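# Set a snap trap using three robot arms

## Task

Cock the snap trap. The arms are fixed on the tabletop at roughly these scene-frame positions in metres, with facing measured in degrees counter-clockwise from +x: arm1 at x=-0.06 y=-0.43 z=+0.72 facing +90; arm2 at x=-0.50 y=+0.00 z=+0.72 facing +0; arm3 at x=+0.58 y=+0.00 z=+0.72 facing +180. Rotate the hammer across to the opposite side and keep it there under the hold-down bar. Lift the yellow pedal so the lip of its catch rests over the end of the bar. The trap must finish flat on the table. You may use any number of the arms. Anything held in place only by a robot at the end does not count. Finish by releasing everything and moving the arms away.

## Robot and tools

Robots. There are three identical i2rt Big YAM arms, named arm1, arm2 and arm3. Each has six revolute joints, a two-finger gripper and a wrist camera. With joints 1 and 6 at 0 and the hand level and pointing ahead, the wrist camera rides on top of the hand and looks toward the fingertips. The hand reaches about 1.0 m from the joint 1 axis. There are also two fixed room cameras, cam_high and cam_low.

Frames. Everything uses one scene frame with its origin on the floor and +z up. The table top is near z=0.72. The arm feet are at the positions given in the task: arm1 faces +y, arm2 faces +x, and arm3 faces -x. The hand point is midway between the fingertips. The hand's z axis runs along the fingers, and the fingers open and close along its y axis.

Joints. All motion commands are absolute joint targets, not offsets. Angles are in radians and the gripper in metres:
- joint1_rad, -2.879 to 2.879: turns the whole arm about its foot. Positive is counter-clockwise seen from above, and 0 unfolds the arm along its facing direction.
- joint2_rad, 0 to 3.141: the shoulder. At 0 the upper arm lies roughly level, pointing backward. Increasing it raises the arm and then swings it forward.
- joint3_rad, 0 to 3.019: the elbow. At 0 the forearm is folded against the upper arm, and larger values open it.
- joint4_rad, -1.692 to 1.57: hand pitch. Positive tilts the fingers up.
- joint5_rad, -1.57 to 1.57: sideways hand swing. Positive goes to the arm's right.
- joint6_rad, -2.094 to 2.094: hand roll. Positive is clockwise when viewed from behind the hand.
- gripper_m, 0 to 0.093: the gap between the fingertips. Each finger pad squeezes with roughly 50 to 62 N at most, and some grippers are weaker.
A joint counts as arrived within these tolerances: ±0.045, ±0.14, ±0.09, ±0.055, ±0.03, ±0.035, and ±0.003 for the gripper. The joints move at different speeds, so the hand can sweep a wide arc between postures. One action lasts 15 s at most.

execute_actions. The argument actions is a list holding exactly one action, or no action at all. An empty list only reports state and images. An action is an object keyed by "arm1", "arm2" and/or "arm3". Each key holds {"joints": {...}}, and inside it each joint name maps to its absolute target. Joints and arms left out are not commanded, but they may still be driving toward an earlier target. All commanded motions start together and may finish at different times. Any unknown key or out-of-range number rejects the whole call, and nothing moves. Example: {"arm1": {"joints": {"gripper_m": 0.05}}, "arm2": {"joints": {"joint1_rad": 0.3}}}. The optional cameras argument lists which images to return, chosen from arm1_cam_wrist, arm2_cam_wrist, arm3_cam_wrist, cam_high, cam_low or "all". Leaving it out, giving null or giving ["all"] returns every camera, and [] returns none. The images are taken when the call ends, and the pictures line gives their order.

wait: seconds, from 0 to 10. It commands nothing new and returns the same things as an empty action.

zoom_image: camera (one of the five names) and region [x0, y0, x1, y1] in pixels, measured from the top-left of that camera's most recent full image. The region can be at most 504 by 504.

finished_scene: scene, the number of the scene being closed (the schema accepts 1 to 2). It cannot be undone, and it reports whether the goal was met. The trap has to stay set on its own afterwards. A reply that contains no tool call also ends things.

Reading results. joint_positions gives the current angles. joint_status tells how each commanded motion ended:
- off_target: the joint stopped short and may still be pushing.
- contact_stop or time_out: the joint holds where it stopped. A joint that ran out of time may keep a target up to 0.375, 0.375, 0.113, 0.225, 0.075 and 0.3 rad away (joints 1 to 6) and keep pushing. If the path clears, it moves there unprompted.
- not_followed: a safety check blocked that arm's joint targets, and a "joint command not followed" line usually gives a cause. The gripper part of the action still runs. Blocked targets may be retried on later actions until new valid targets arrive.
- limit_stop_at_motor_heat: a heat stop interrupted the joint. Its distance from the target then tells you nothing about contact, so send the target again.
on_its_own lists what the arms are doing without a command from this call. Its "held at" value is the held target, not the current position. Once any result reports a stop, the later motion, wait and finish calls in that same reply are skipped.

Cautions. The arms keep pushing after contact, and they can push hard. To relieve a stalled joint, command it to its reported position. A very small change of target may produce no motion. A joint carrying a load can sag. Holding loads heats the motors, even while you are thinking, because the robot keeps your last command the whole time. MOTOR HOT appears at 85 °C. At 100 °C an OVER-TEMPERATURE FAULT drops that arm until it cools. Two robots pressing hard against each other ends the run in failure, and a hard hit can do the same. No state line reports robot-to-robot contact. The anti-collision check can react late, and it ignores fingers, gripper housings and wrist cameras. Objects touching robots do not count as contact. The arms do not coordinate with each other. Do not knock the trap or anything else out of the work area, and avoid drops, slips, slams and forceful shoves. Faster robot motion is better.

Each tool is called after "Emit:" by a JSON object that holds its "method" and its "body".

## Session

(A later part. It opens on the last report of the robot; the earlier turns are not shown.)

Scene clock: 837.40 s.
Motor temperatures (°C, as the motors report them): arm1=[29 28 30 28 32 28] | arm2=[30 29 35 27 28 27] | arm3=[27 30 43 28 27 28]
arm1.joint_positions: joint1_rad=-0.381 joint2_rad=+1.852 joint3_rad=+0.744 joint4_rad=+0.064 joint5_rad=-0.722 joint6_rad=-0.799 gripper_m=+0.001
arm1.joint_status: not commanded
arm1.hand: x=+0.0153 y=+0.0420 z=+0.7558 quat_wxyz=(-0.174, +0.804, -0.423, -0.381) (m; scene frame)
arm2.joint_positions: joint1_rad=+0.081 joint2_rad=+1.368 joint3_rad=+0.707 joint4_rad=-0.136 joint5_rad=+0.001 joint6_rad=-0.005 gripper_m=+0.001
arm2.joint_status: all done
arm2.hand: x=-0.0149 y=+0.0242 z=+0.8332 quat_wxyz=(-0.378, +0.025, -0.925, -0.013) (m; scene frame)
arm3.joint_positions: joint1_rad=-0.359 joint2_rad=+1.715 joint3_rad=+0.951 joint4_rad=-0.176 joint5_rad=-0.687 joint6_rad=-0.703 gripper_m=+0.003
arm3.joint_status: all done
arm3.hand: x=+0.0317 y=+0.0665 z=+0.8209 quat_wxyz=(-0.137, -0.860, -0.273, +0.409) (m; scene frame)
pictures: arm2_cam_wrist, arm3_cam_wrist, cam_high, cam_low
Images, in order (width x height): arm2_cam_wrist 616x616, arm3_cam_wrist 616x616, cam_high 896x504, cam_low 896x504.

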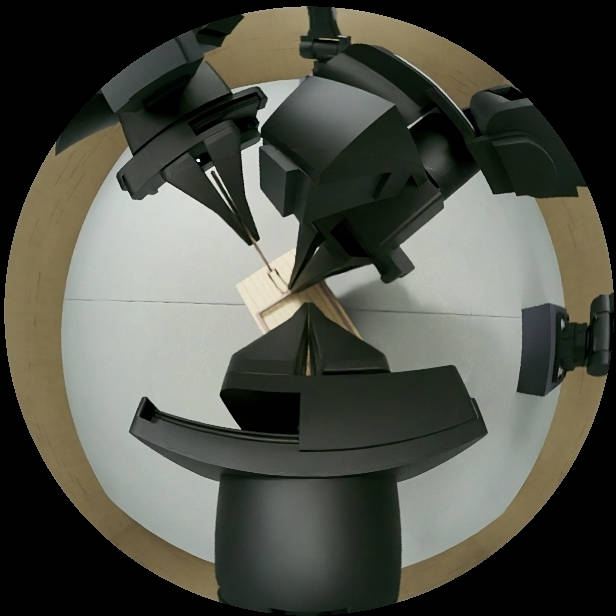

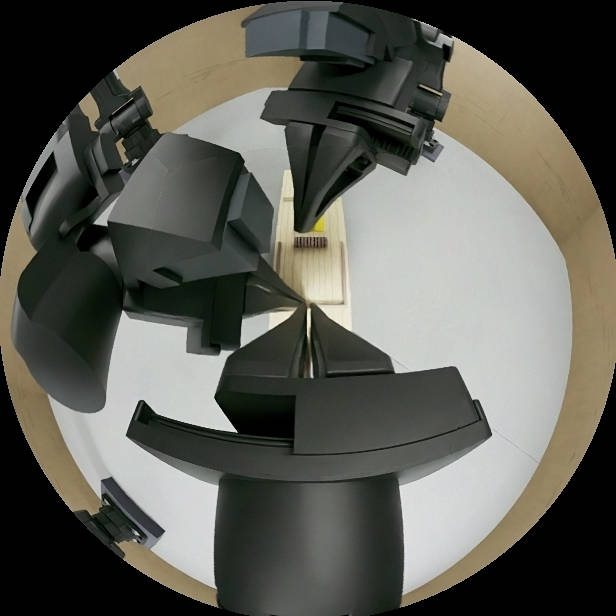

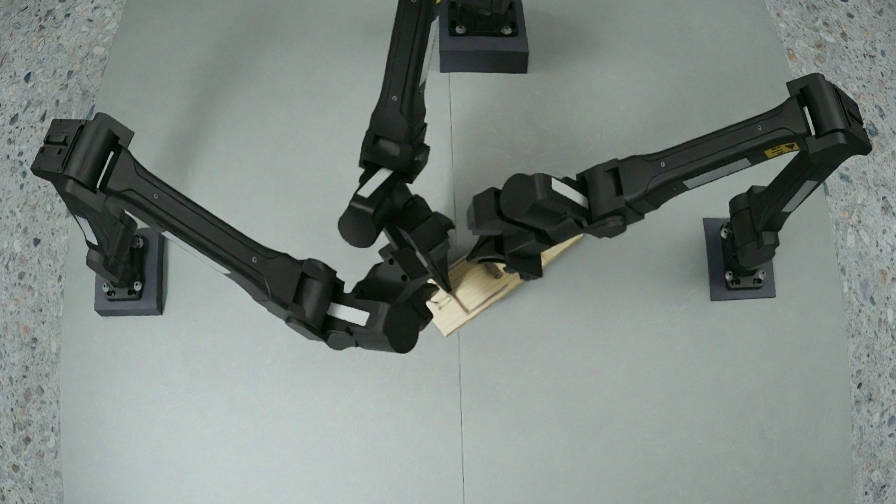

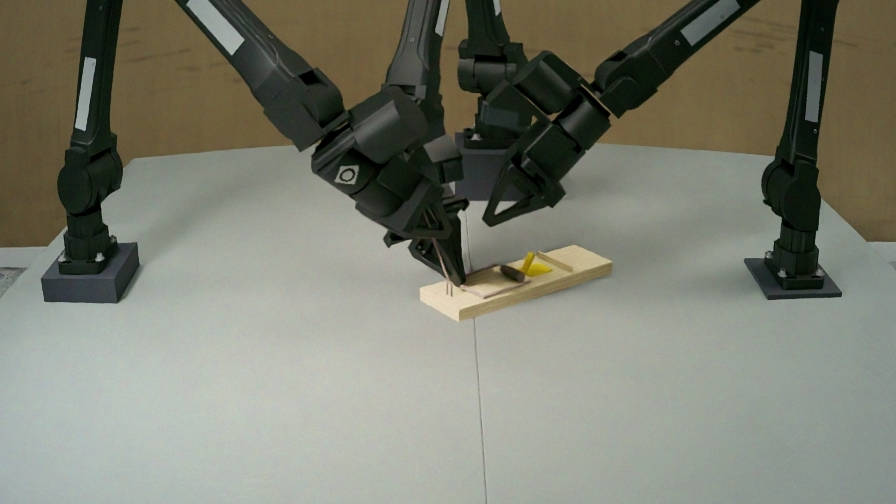

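Emit:
{"method": "execute_actions", "body": {"actions": [{"arm2":{"joints":{"joint1_rad":0.131,"joint3_rad":0.545,"joint4_rad":0.412}},"arm3":{"joints":{"joint1_rad":-0.332,"joint2_rad":1.745,"joint3_rad":0.995}}}], "cameras": ["arm2_cam_wrist","cam_low","arm3_cam_wrist"]}}

Scene clock: 934.17 s.
Motor temperatures (°C, as the motors report them): arm1=[29 28 30 28 31 28] | arm2=[30 29 38 27 28 27] | arm3=[27 30 41 28 27 28]
arm1.joint_positions: joint1_rad=-0.381 joint2_rad=+1.852 joint3_rad=+0.744 joint4_rad=+0.064 joint5_rad=-0.722 joint6_rad=-0.799 gripper_m=+0.001
arm1.joint_status: not commanded
arm1.hand: x=+0.0153 y=+0.0420 z=+0.7558 quat_wxyz=(-0.174, +0.804, -0.423, -0.381) (m; scene frame)
arm2.joint_positions: joint1_rad=+0.125 joint2_rad=+1.368 joint3_rad=+0.530 joint4_rad=+0.396 joint5_rad=+0.003 joint6_rad=-0.004 gripper_m=+0.001
arm2.joint_status: all done
arm2.hand: x=-0.0121 y=+0.0458 z=+0.8544 quat_wxyz=(-0.535, +0.040, -0.844, -0.027) (m; scene frame)
arm3.joint_positions: joint1_rad=-0.352 joint2_rad=+1.717 joint3_rad=+0.960 joint4_rad=-0.176 joint5_rad=-0.683 joint6_rad=-0.703 gripper_m=+0.003
arm3.joint_status: all done
arm3.hand: x=+0.0275 y=+0.0643 z=+0.8234 quat_wxyz=(-0.135, -0.858, -0.277, +0.411) (m; scene frame)
pictures: arm2_cam_wrist, arm3_cam_wrist, cam_low
Images, in order (width x height): arm2_cam_wrist 616x616, arm3_cam_wrist 616x616, cam_low 896x504.

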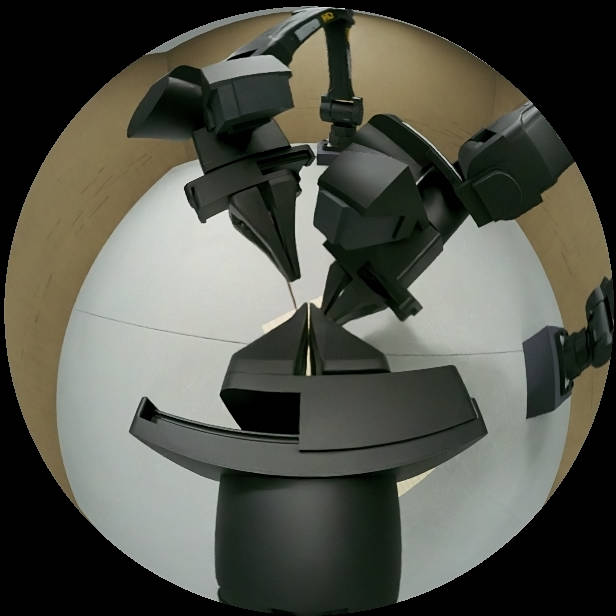

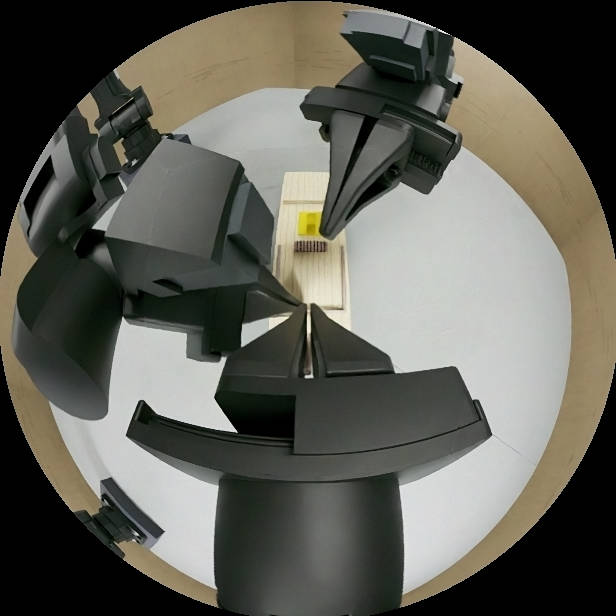

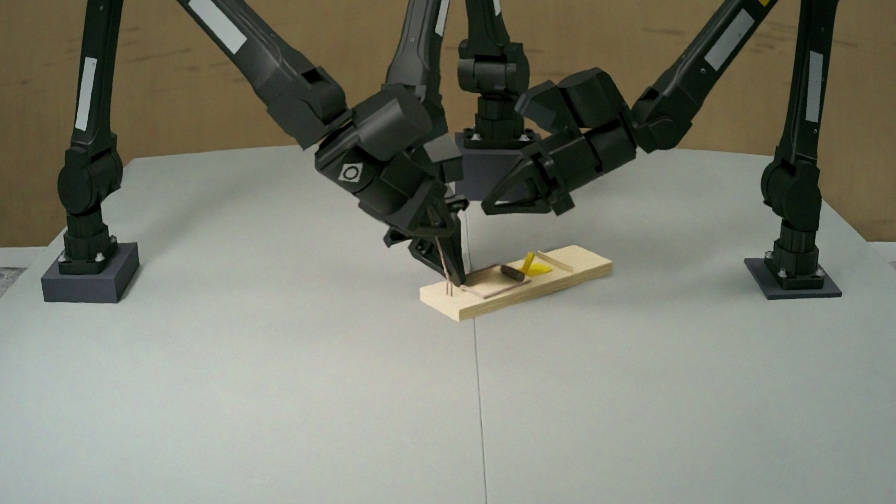

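Emit:
{"method": "execute_actions", "body": {"actions": [{"arm2":{"joints":{"joint1_rad":0.106,"joint2_rad":1.655,"joint3_rad":0.579,"joint4_rad":0.694}}}], "cameras": ["arm2_cam_wrist","cam_low","arm3_cam_wrist","arm1_cam_wrist"]}}

Scene clock: 939.87 s.
Motor temperatures (°C, as the motors report them): arm1=[29 28 30 28 31 28] | arm2=[30 29 38 27 28 27] | arm3=[27 30 42 28 27 28]
arm1.joint_positions: joint1_rad=-0.381 joint2_rad=+1.852 joint3_rad=+0.744 joint4_rad=+0.064 joint5_rad=-0.722 joint6_rad=-0.799 gripper_m=+0.001
arm1.joint_status: not commanded
arm1.hand: x=+0.0153 y=+0.0420 z=+0.7558 quat_wxyz=(-0.174, +0.804, -0.423, -0.381) (m; scene frame)
arm2.joint_positions: joint1_rad=+0.117 joint2_rad=+1.646 joint3_rad=+0.556 joint4_rad=+0.677 joint5_rad=+0.003 joint6_rad=-0.004 gripper_m=+0.001
arm2.joint_status: all done
arm2.hand: x=+0.0179 y=+0.0451 z=+0.7938 quat_wxyz=(-0.547, +0.036, -0.836, -0.026) (m; scene frame)
arm3.joint_positions: joint1_rad=-0.352 joint2_rad=+1.717 joint3_rad=+0.960 joint4_rad=-0.176 joint5_rad=-0.683 joint6_rad=-0.703 gripper_m=+0.003
arm3.joint_status: not commanded
arm3.hand: x=+0.0275 y=+0.0643 z=+0.8234 quat_wxyz=(-0.135, -0.858, -0.277, +0.411) (m; scene frame)
pictures: arm1_cam_wrist, arm2_cam_wrist, arm3_cam_wrist, cam_low
Images, in order (width x height): arm1_cam_wrist 616x616, arm2_cam_wrist 616x616, arm3_cam_wrist 616x616, cam_low 896x504.

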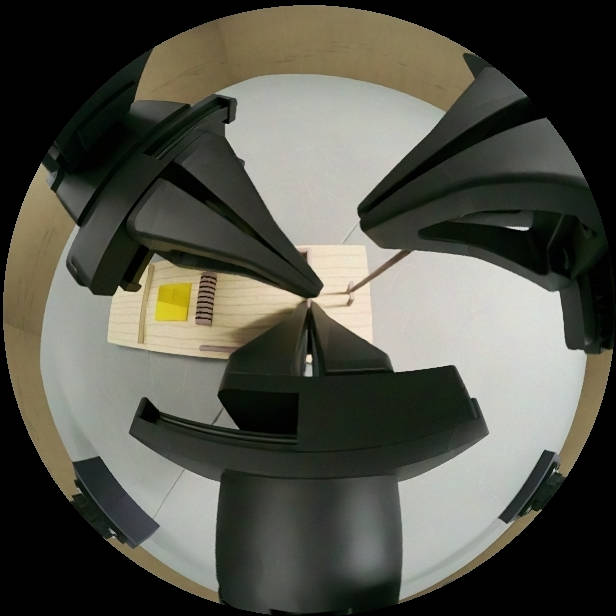

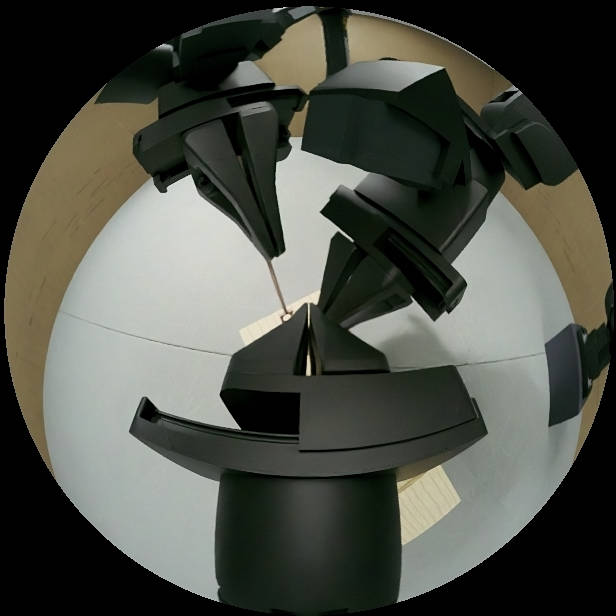

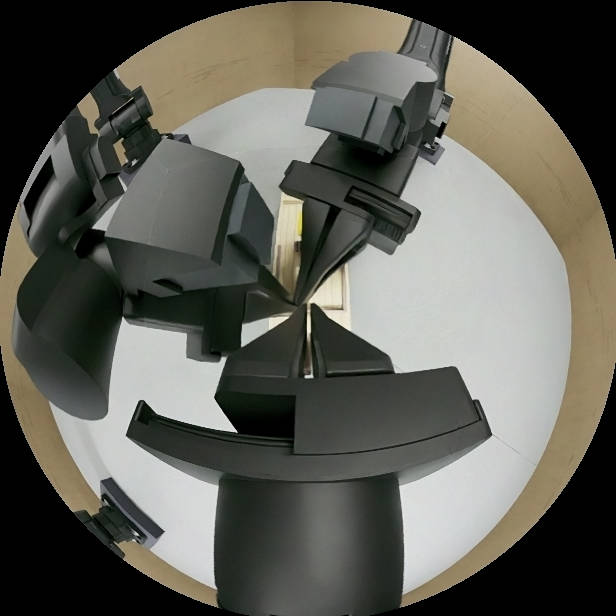

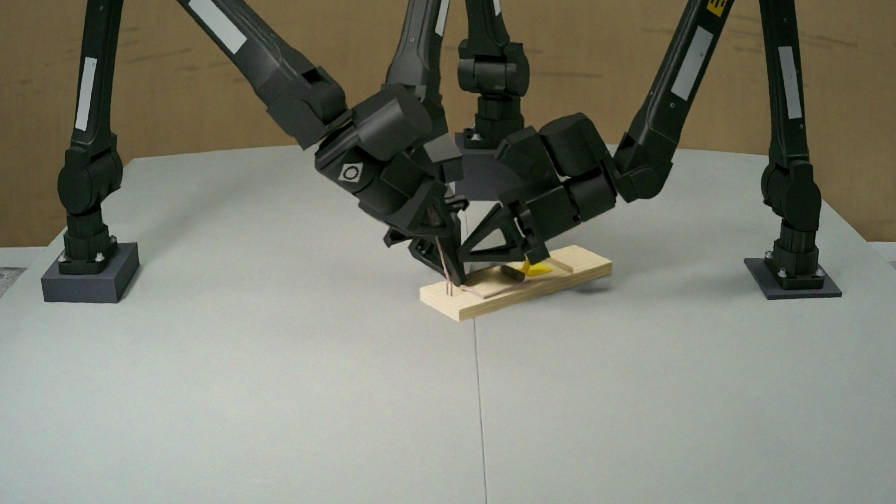

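Emit:
{"method": "zoom_image", "body": {"camera": "arm3_cam_wrist", "region": [250, 230, 370, 380]}}

Emit:
{"method": "zoom_image", "body": {"camera": "arm1_cam_wrist", "region": [260, 200, 440, 340]}}

Emit:
{"method": "zoom_image", "body": {"camera": "cam_low", "region": [390, 180, 570, 320]}}

Region (250, 230, 370, 380) of arm3_cam_wrist's 616x616 image, scaled by 3.360, with more detail than that image has; it fills the left 403 columns of this view, and the rest is white.

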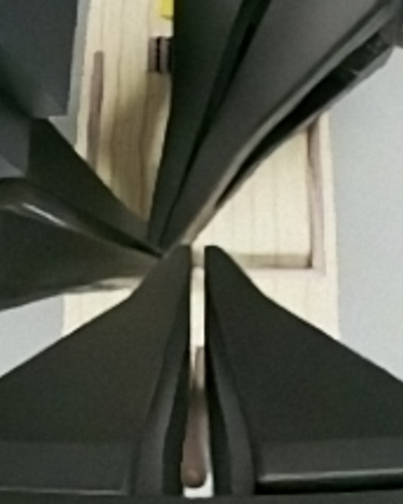

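Region (260, 200, 440, 340) of arm1_cam_wrist's 616x616 image, scaled by 2.800, with more detail than that image has.

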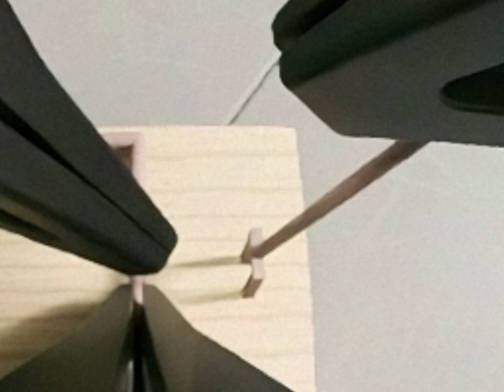

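Region (390, 180, 570, 320) of cam_low's 896x504 image, scaled by 2.800, with more detail than that image has.

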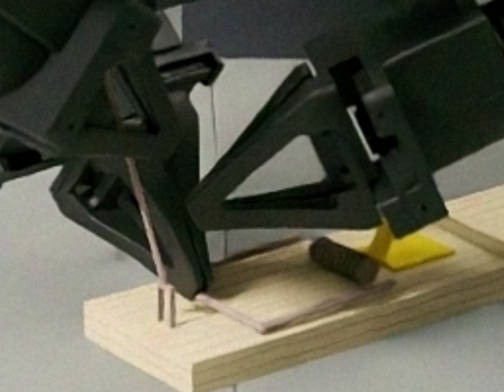

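Emit:
{"method": "execute_actions", "body": {"actions": [{"arm2":{"joints":{"gripper_m":0.014,"joint1_rad":0.162,"joint3_rad":0.607}},"arm3":{"joints":{"joint1_rad":-0.352,"joint2_rad":1.646,"joint3_rad":0.975}}}], "cameras": ["arm2_cam_wrist","cam_low","arm1_cam_wrist"]}}

Emit:
{"method": "zoom_image", "body": {"camera": "arm2_cam_wrist", "region": [220, 200, 400, 380]}}

Emit:
{"method": "zoom_image", "body": {"camera": "cam_low", "region": [390, 170, 570, 320]}}

Scene clock: 1013.67 s.
Motor temperatures (°C, as the motors report them): arm1=[29 28 29 28 31 28] | arm2=[30 30 37 27 27 27] | arm3=[27 30 43 28 27 28]
arm1.joint_positions: joint1_rad=-0.381 joint2_rad=+1.852 joint3_rad=+0.744 joint4_rad=+0.064 joint5_rad=-0.722 joint6_rad=-0.799 gripper_m=+0.001
arm1.joint_status: not commanded
arm1.hand: x=+0.0153 y=+0.0420 z=+0.7558 quat_wxyz=(-0.174, +0.804, -0.423, -0.381) (m; scene frame)
arm2.joint_positions: joint1_rad=+0.156 joint2_rad=+1.646 joint3_rad=+0.582 joint4_rad=+0.679 joint5_rad=+0.003 joint6_rad=-0.004 gripper_m=+0.014
arm2.joint_status: all done
arm2.hand: x=+0.0270 y=+0.0664 z=+0.8050 quat_wxyz=(-0.558, +0.052, -0.827, -0.037) (m; scene frame)
arm3.joint_positions: joint1_rad=-0.352 joint2_rad=+1.713 joint3_rad=+0.960 joint4_rad=-0.176 joint5_rad=-0.678 joint6_rad=-0.703 gripper_m=+0.003
arm3.joint_status: all done
arm3.hand: x=+0.0271 y=+0.0652 z=+0.8248 quat_wxyz=(-0.132, -0.858, -0.277, +0.411) (m; scene frame)
pictures: arm1_cam_wrist, arm2_cam_wrist, cam_low
Images, in order (width x height): arm1_cam_wrist 616x616, arm2_cam_wrist 616x616, cam_low 896x504.

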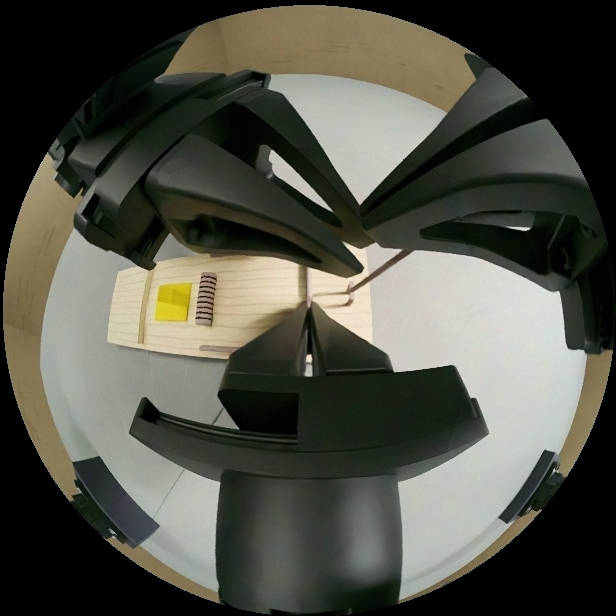

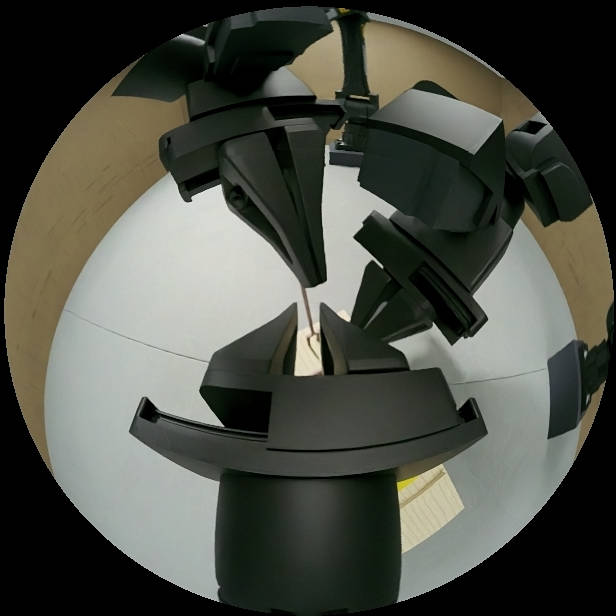

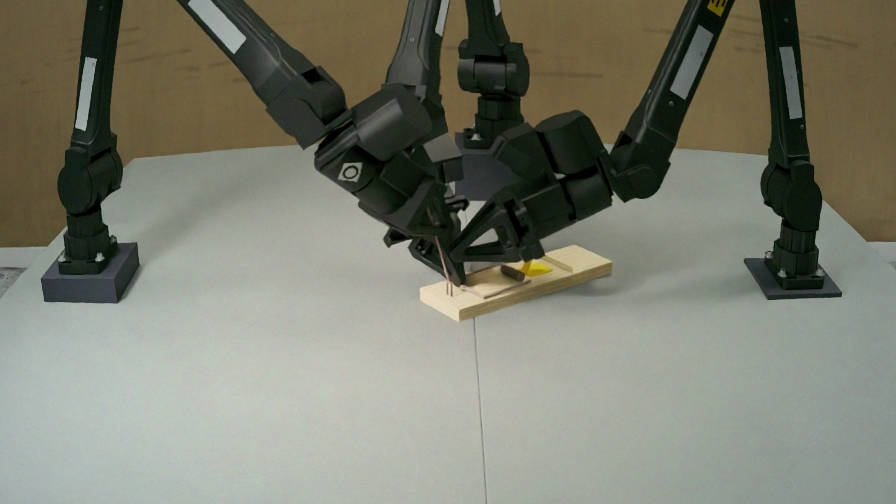

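Region (220, 200, 400, 380) of arm2_cam_wrist's 616x616 image, scaled by 2.800, with more detail than that image has.

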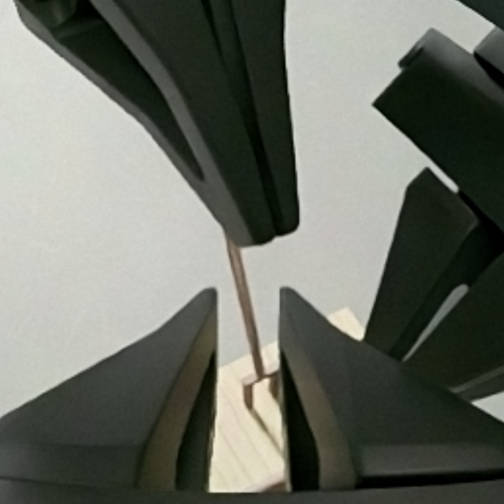

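Region (390, 170, 570, 320) of cam_low's 896x504 image, scaled by 2.800, with more detail than that image has.

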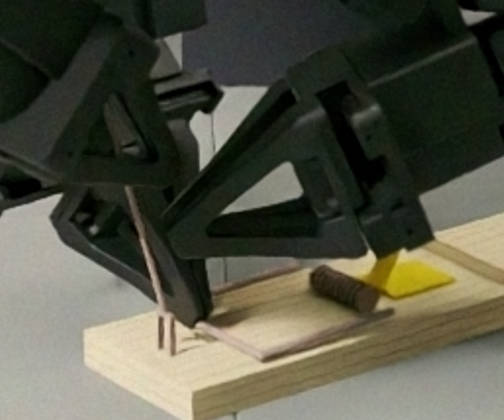

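Emit:
{"method": "execute_actions", "body": {"actions": []}}

Scene clock: 1031.37 s.
Motor temperatures (°C, as the motors report them): arm1=[29 28 29 28 31 28] | arm2=[30 30 37 27 27 27] | arm3=[27 32 43 28 27 28]
arm1.joint_positions: joint1_rad=-0.381 joint2_rad=+1.852 joint3_rad=+0.744 joint4_rad=+0.064 joint5_rad=-0.722 joint6_rad=-0.799 gripper_m=+0.001
arm1.joint_status: not commanded
arm1.hand: x=+0.0153 y=+0.0420 z=+0.7558 quat_wxyz=(-0.174, +0.804, -0.423, -0.381) (m; scene frame)
arm2.joint_positions: joint1_rad=+0.156 joint2_rad=+1.646 joint3_rad=+0.582 joint4_rad=+0.679 joint5_rad=+0.003 joint6_rad=-0.004 gripper_m=+0.014
arm2.joint_status: all done
arm2.hand: x=+0.0270 y=+0.0664 z=+0.8050 quat_wxyz=(-0.558, +0.052, -0.827, -0.037) (m; scene frame)
arm3.joint_positions: joint1_rad=-0.352 joint2_rad=+1.713 joint3_rad=+0.960 joint4_rad=-0.176 joint5_rad=-0.678 joint6_rad=-0.703 gripper_m=+0.003
arm3.joint_status: all done
arm3.hand: x=+0.0271 y=+0.0652 z=+0.8248 quat_wxyz=(-0.132, -0.858, -0.277, +0.411) (m; scene frame)
pictures: arm1_cam_wrist, arm2_cam_wrist, arm3_cam_wrist, cam_high, cam_low
Images, in order (width x height): arm1_cam_wrist 616x616, arm2_cam_wrist 616x616, arm3_cam_wrist 616x616, cam_high 896x504, cam_low 896x504.

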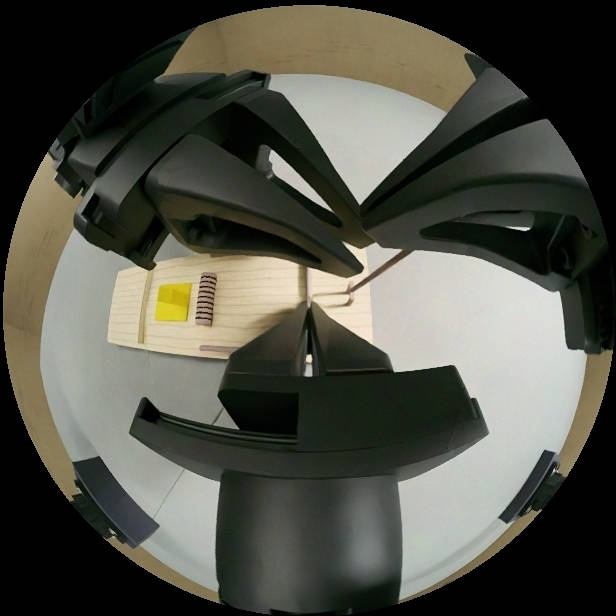

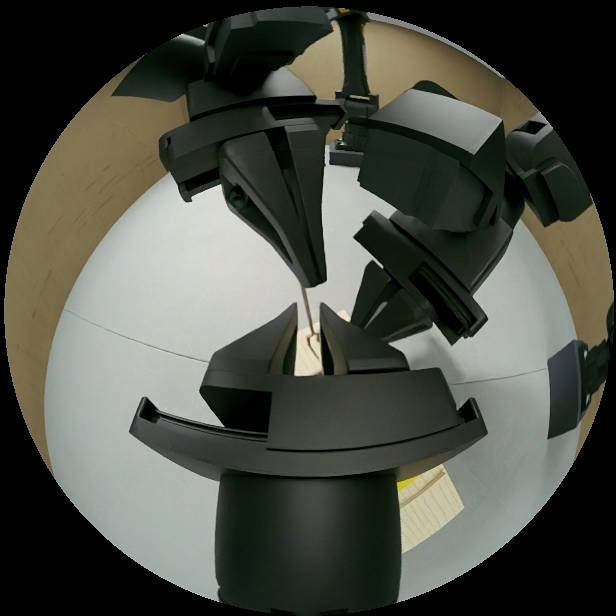

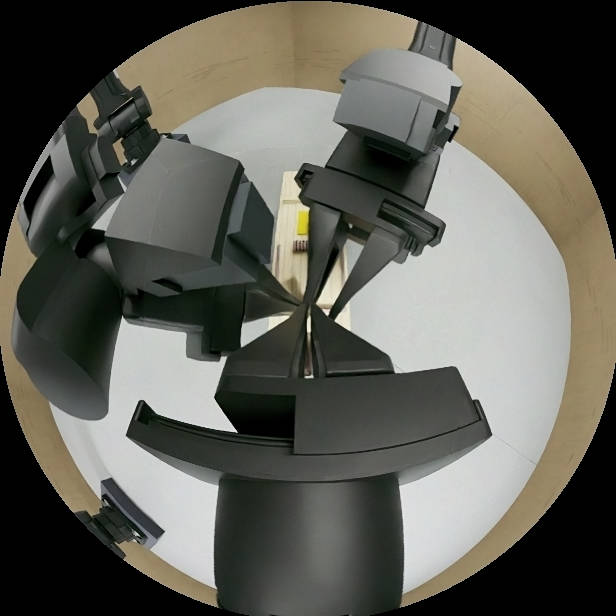

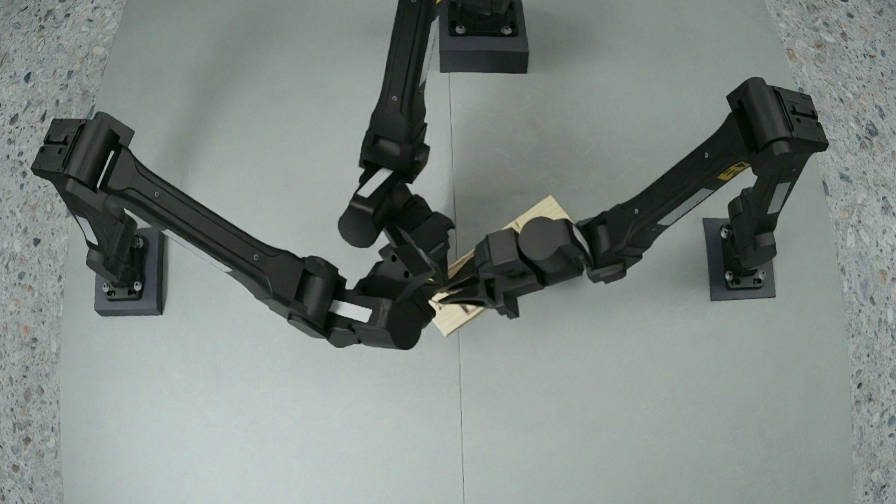

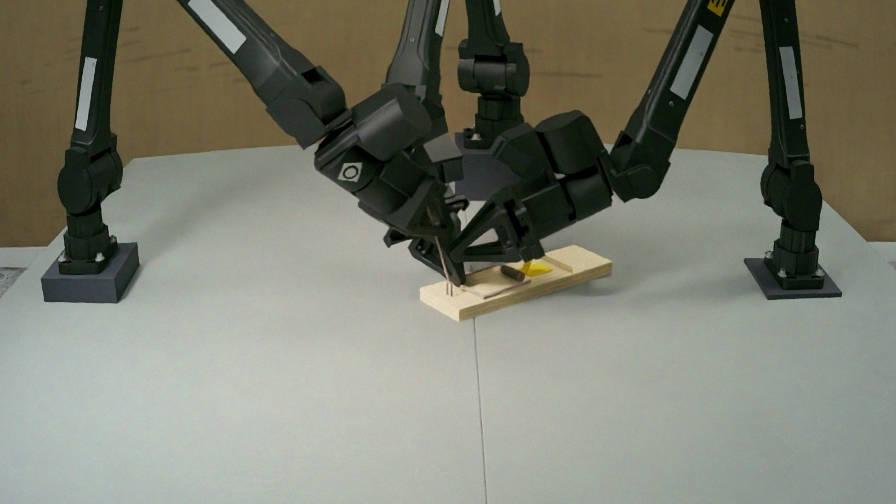

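Emit:
{"method": "zoom_image", "body": {"camera": "cam_low", "region": [360, 160, 640, 330]}}

Emit:
{"method": "zoom_image", "body": {"camera": "arm2_cam_wrist", "region": [230, 220, 430, 400]}}

Region (360, 160, 640, 330) of cam_low's 896x504 image, scaled by 1.800, with more detail than that image has; it fills the top 306 rows of this view, and the rest is white.

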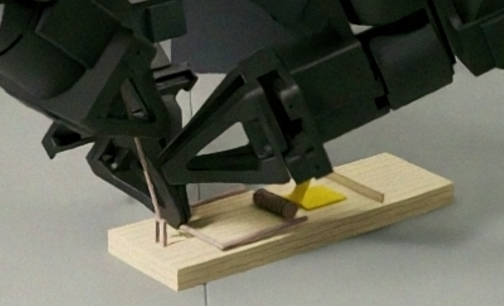

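Region (230, 220, 430, 400) of arm2_cam_wrist's 616x616 image, scaled by 2.520, with more detail than that image has; it fills the top 454 rows of this view, and the rest is white.

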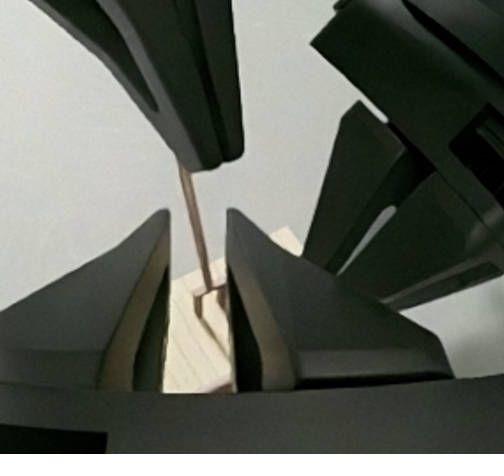

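Emit:
{"method": "execute_actions", "body": {"actions": [{"arm2": {"joints": {"joint2_rad": 1.716, "joint3_rad": 0.648}}}], "cameras": ["arm2_cam_wrist", "cam_low"]}}

Scene clock: 1052.43 s.
Motor temperatures (°C, as the motors report them): arm1=[29 28 29 28 31 28] | arm2=[30 30 37 27 27 27] | arm3=[27 32 42 28 27 28]
arm1.joint_positions: joint1_rad=-0.381 joint2_rad=+1.852 joint3_rad=+0.744 joint4_rad=+0.064 joint5_rad=-0.722 joint6_rad=-0.799 gripper_m=+0.001
arm1.joint_status: not commanded
arm1.hand: x=+0.0153 y=+0.0420 z=+0.7558 quat_wxyz=(-0.174, +0.804, -0.423, -0.381) (m; scene frame)
arm2.joint_positions: joint1_rad=+0.156 joint2_rad=+1.689 joint3_rad=+0.625 joint4_rad=+0.679 joint5_rad=+0.003 joint6_rad=-0.004 gripper_m=+0.014
arm2.joint_status: all done
arm2.hand: x=+0.0430 y=+0.0685 z=+0.8006 quat_wxyz=(-0.558, +0.052, -0.827, -0.037) (m; scene frame)
arm3.joint_positions: joint1_rad=-0.352 joint2_rad=+1.713 joint3_rad=+0.960 joint4_rad=-0.176 joint5_rad=-0.678 joint6_rad=-0.703 gripper_m=+0.003
arm3.joint_status: not commanded
arm3.hand: x=+0.0271 y=+0.0652 z=+0.8248 quat_wxyz=(-0.132, -0.858, -0.277, +0.411) (m; scene frame)
pictures: arm2_cam_wrist, cam_low
Images, in order (width x height): arm2_cam_wrist 616x616, cam_low 896x504.

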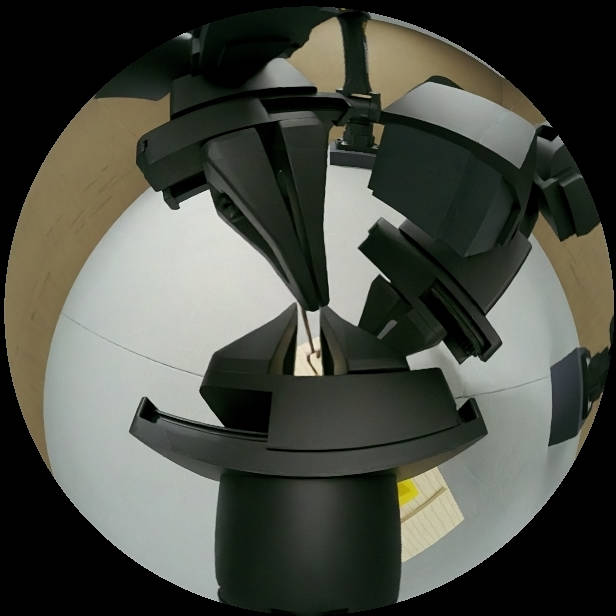

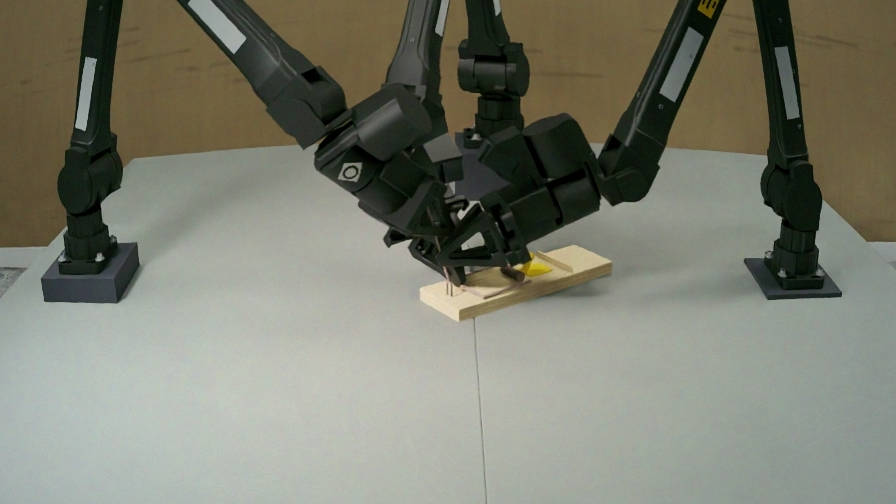

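Emit:
{"method": "zoom_image", "body": {"camera": "arm2_cam_wrist", "region": [250, 250, 410, 390]}}

Emit:
{"method": "zoom_image", "body": {"camera": "cam_low", "region": [380, 180, 560, 320]}}

Region (250, 250, 410, 390) of arm2_cam_wrist's 616x616 image, scaled by 3.150, with more detail than that image has; it fills the top 441 rows of this view, and the rest is white.

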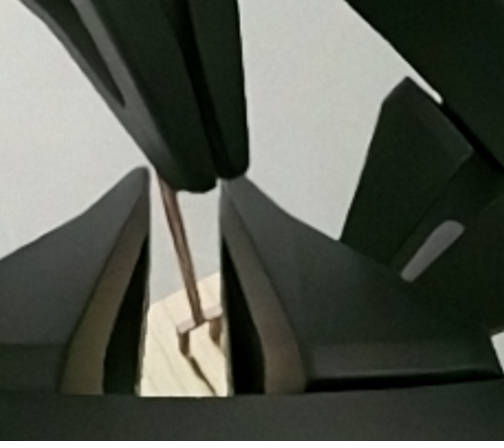

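Region (380, 180, 560, 320) of cam_low's 896x504 image, scaled by 2.800, with more detail than that image has.

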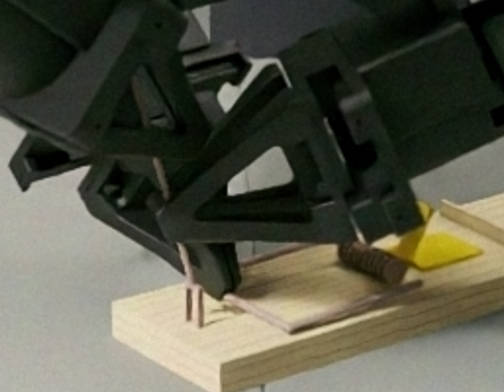

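Emit:
{"method": "execute_actions", "body": {"actions": [{"arm2": {"joints": {"joint2_rad": 1.733, "gripper_m": 0.0105}}}], "cameras": ["arm2_cam_wrist", "cam_low"]}}

Scene clock: 1080.33 s.
Motor temperatures (°C, as the motors report them): arm1=[29 28 29 28 31 28] | arm2=[30 30 37 27 27 27] | arm3=[27 33 42 28 27 28]
arm1.joint_positions: joint1_rad=-0.381 joint2_rad=+1.852 joint3_rad=+0.744 joint4_rad=+0.064 joint5_rad=-0.722 joint6_rad=-0.799 gripper_m=+0.001
arm1.joint_status: not commanded
arm1.hand: x=+0.0153 y=+0.0420 z=+0.7558 quat_wxyz=(-0.174, +0.804, -0.423, -0.381) (m; scene frame)
arm2.joint_positions: joint1_rad=+0.156 joint2_rad=+1.703 joint3_rad=+0.625 joint4_rad=+0.679 joint5_rad=+0.003 joint6_rad=-0.004 gripper_m=+0.011
arm2.joint_status: all done
arm2.hand: x=+0.0421 y=+0.0684 z=+0.7932 quat_wxyz=(-0.552, +0.052, -0.831, -0.037) (m; scene frame)
arm3.joint_positions: joint1_rad=-0.352 joint2_rad=+1.713 joint3_rad=+0.960 joint4_rad=-0.176 joint5_rad=-0.678 joint6_rad=-0.703 gripper_m=+0.003
arm3.joint_status: not commanded
arm3.hand: x=+0.0271 y=+0.0652 z=+0.8248 quat_wxyz=(-0.132, -0.858, -0.277, +0.411) (m; scene frame)
pictures: arm2_cam_wrist, cam_low
Images, in order (width x height): arm2_cam_wrist 616x616, cam_low 896x504.

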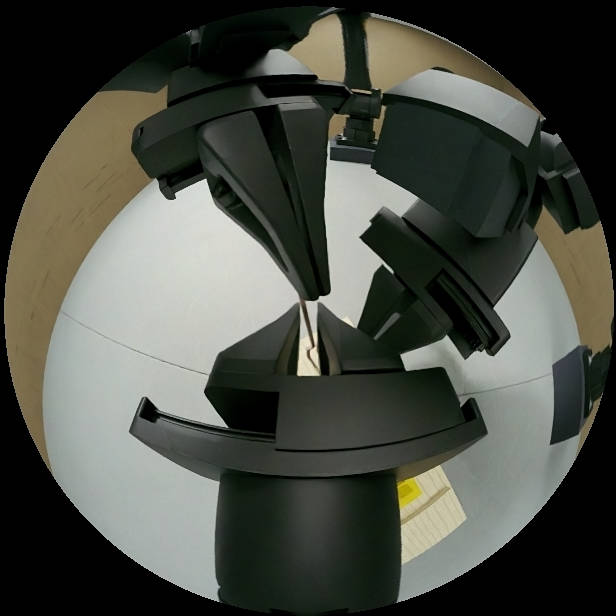

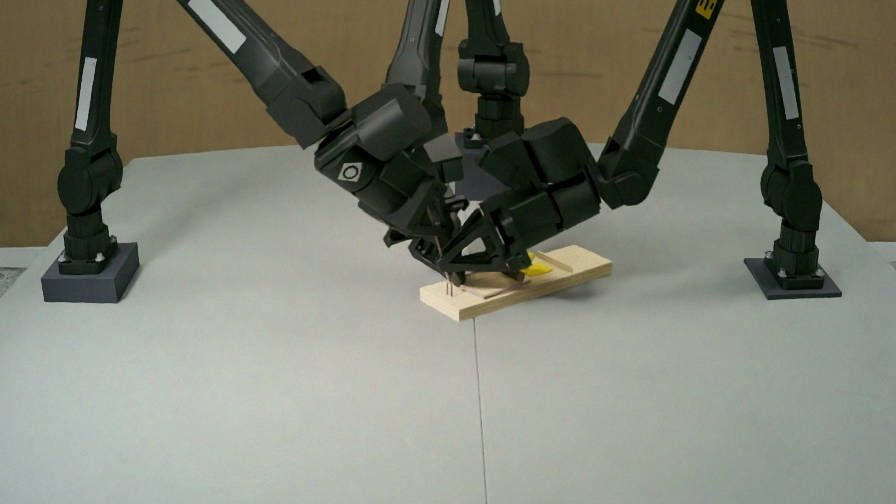

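Emit:
{"method": "zoom_image", "body": {"camera": "arm2_cam_wrist", "region": [265, 270, 365, 380]}}

Emit:
{"method": "zoom_image", "body": {"camera": "cam_low", "region": [400, 200, 520, 310]}}

Region (265, 270, 365, 380) of arm2_cam_wrist's 616x616 image, scaled by 4.582, with more detail than that image has; it fills the left 458 columns of this view, and the rest is white.

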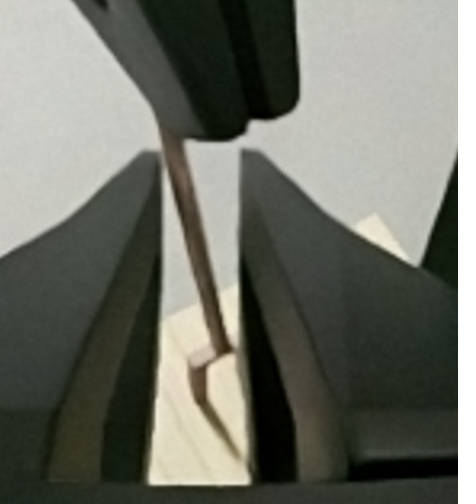

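Region (400, 200, 520, 310) of cam_low's 896x504 image, scaled by 4.200, with more detail than that image has; it fills the top 462 rows of this view, and the rest is white.

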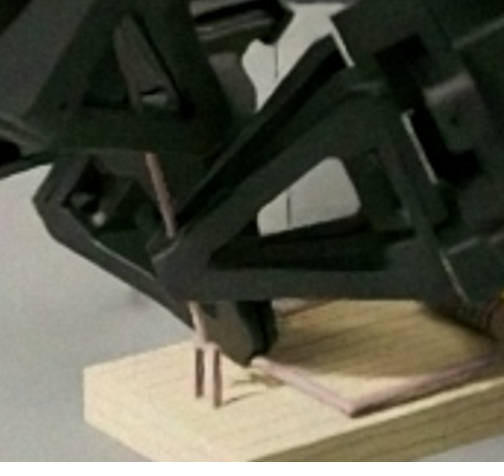

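Emit:
{"method": "execute_actions", "body": {"actions": [{"arm2": {"joints": {"joint3_rad": 0.657, "gripper_m": 0.0062}}}], "cameras": ["arm2_cam_wrist", "cam_low"]}}

Scene clock: 1086.67 s.
Motor temperatures (°C, as the motors report them): arm1=[29 28 29 28 31 28] | arm2=[30 30 37 27 27 27] | arm3=[27 33 42 28 27 28]
arm1.joint_positions: joint1_rad=-0.381 joint2_rad=+1.852 joint3_rad=+0.744 joint4_rad=+0.064 joint5_rad=-0.722 joint6_rad=-0.799 gripper_m=+0.001
arm1.joint_status: not commanded
arm1.hand: x=+0.0153 y=+0.0420 z=+0.7558 quat_wxyz=(-0.174, +0.804, -0.423, -0.381) (m; scene frame)
arm2.joint_positions: joint1_rad=+0.157 joint2_rad=+1.703 joint3_rad=+0.625 joint4_rad=+0.679 joint5_rad=+0.002 joint6_rad=-0.004 gripper_m=+0.006
arm2.joint_status: all done
arm2.hand: x=+0.0422 y=+0.0692 z=+0.7934 quat_wxyz=(-0.552, +0.053, -0.831, -0.037) (m; scene frame)
arm3.joint_positions: joint1_rad=-0.352 joint2_rad=+1.713 joint3_rad=+0.960 joint4_rad=-0.176 joint5_rad=-0.677 joint6_rad=-0.703 gripper_m=+0.003
arm3.joint_status: not commanded
arm3.hand: x=+0.0273 y=+0.0652 z=+0.8248 quat_wxyz=(-0.132, -0.859, -0.277, +0.411) (m; scene frame)
pictures: arm2_cam_wrist, cam_low
Images, in order (width x height): arm2_cam_wrist 616x616, cam_low 896x504.

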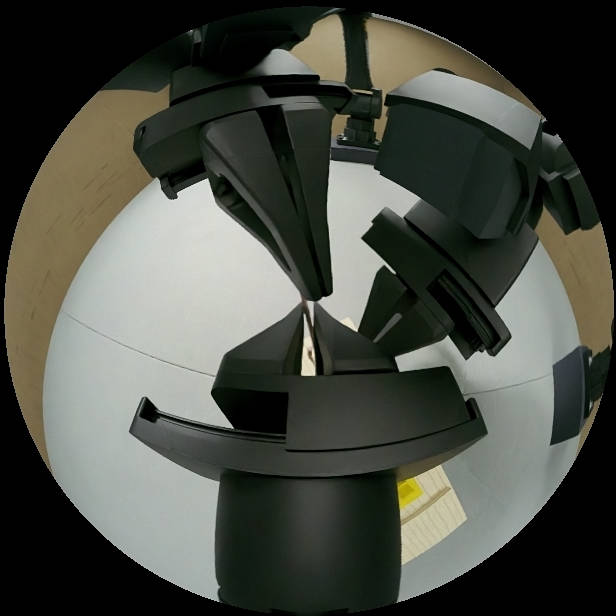

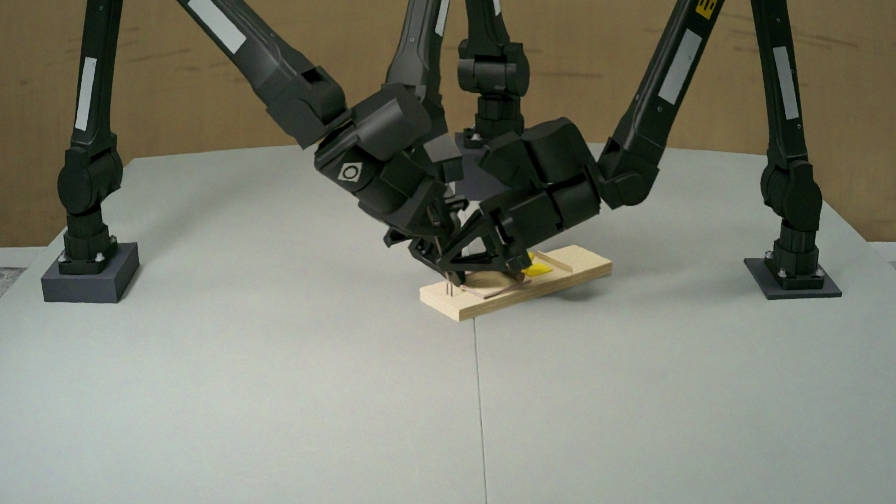

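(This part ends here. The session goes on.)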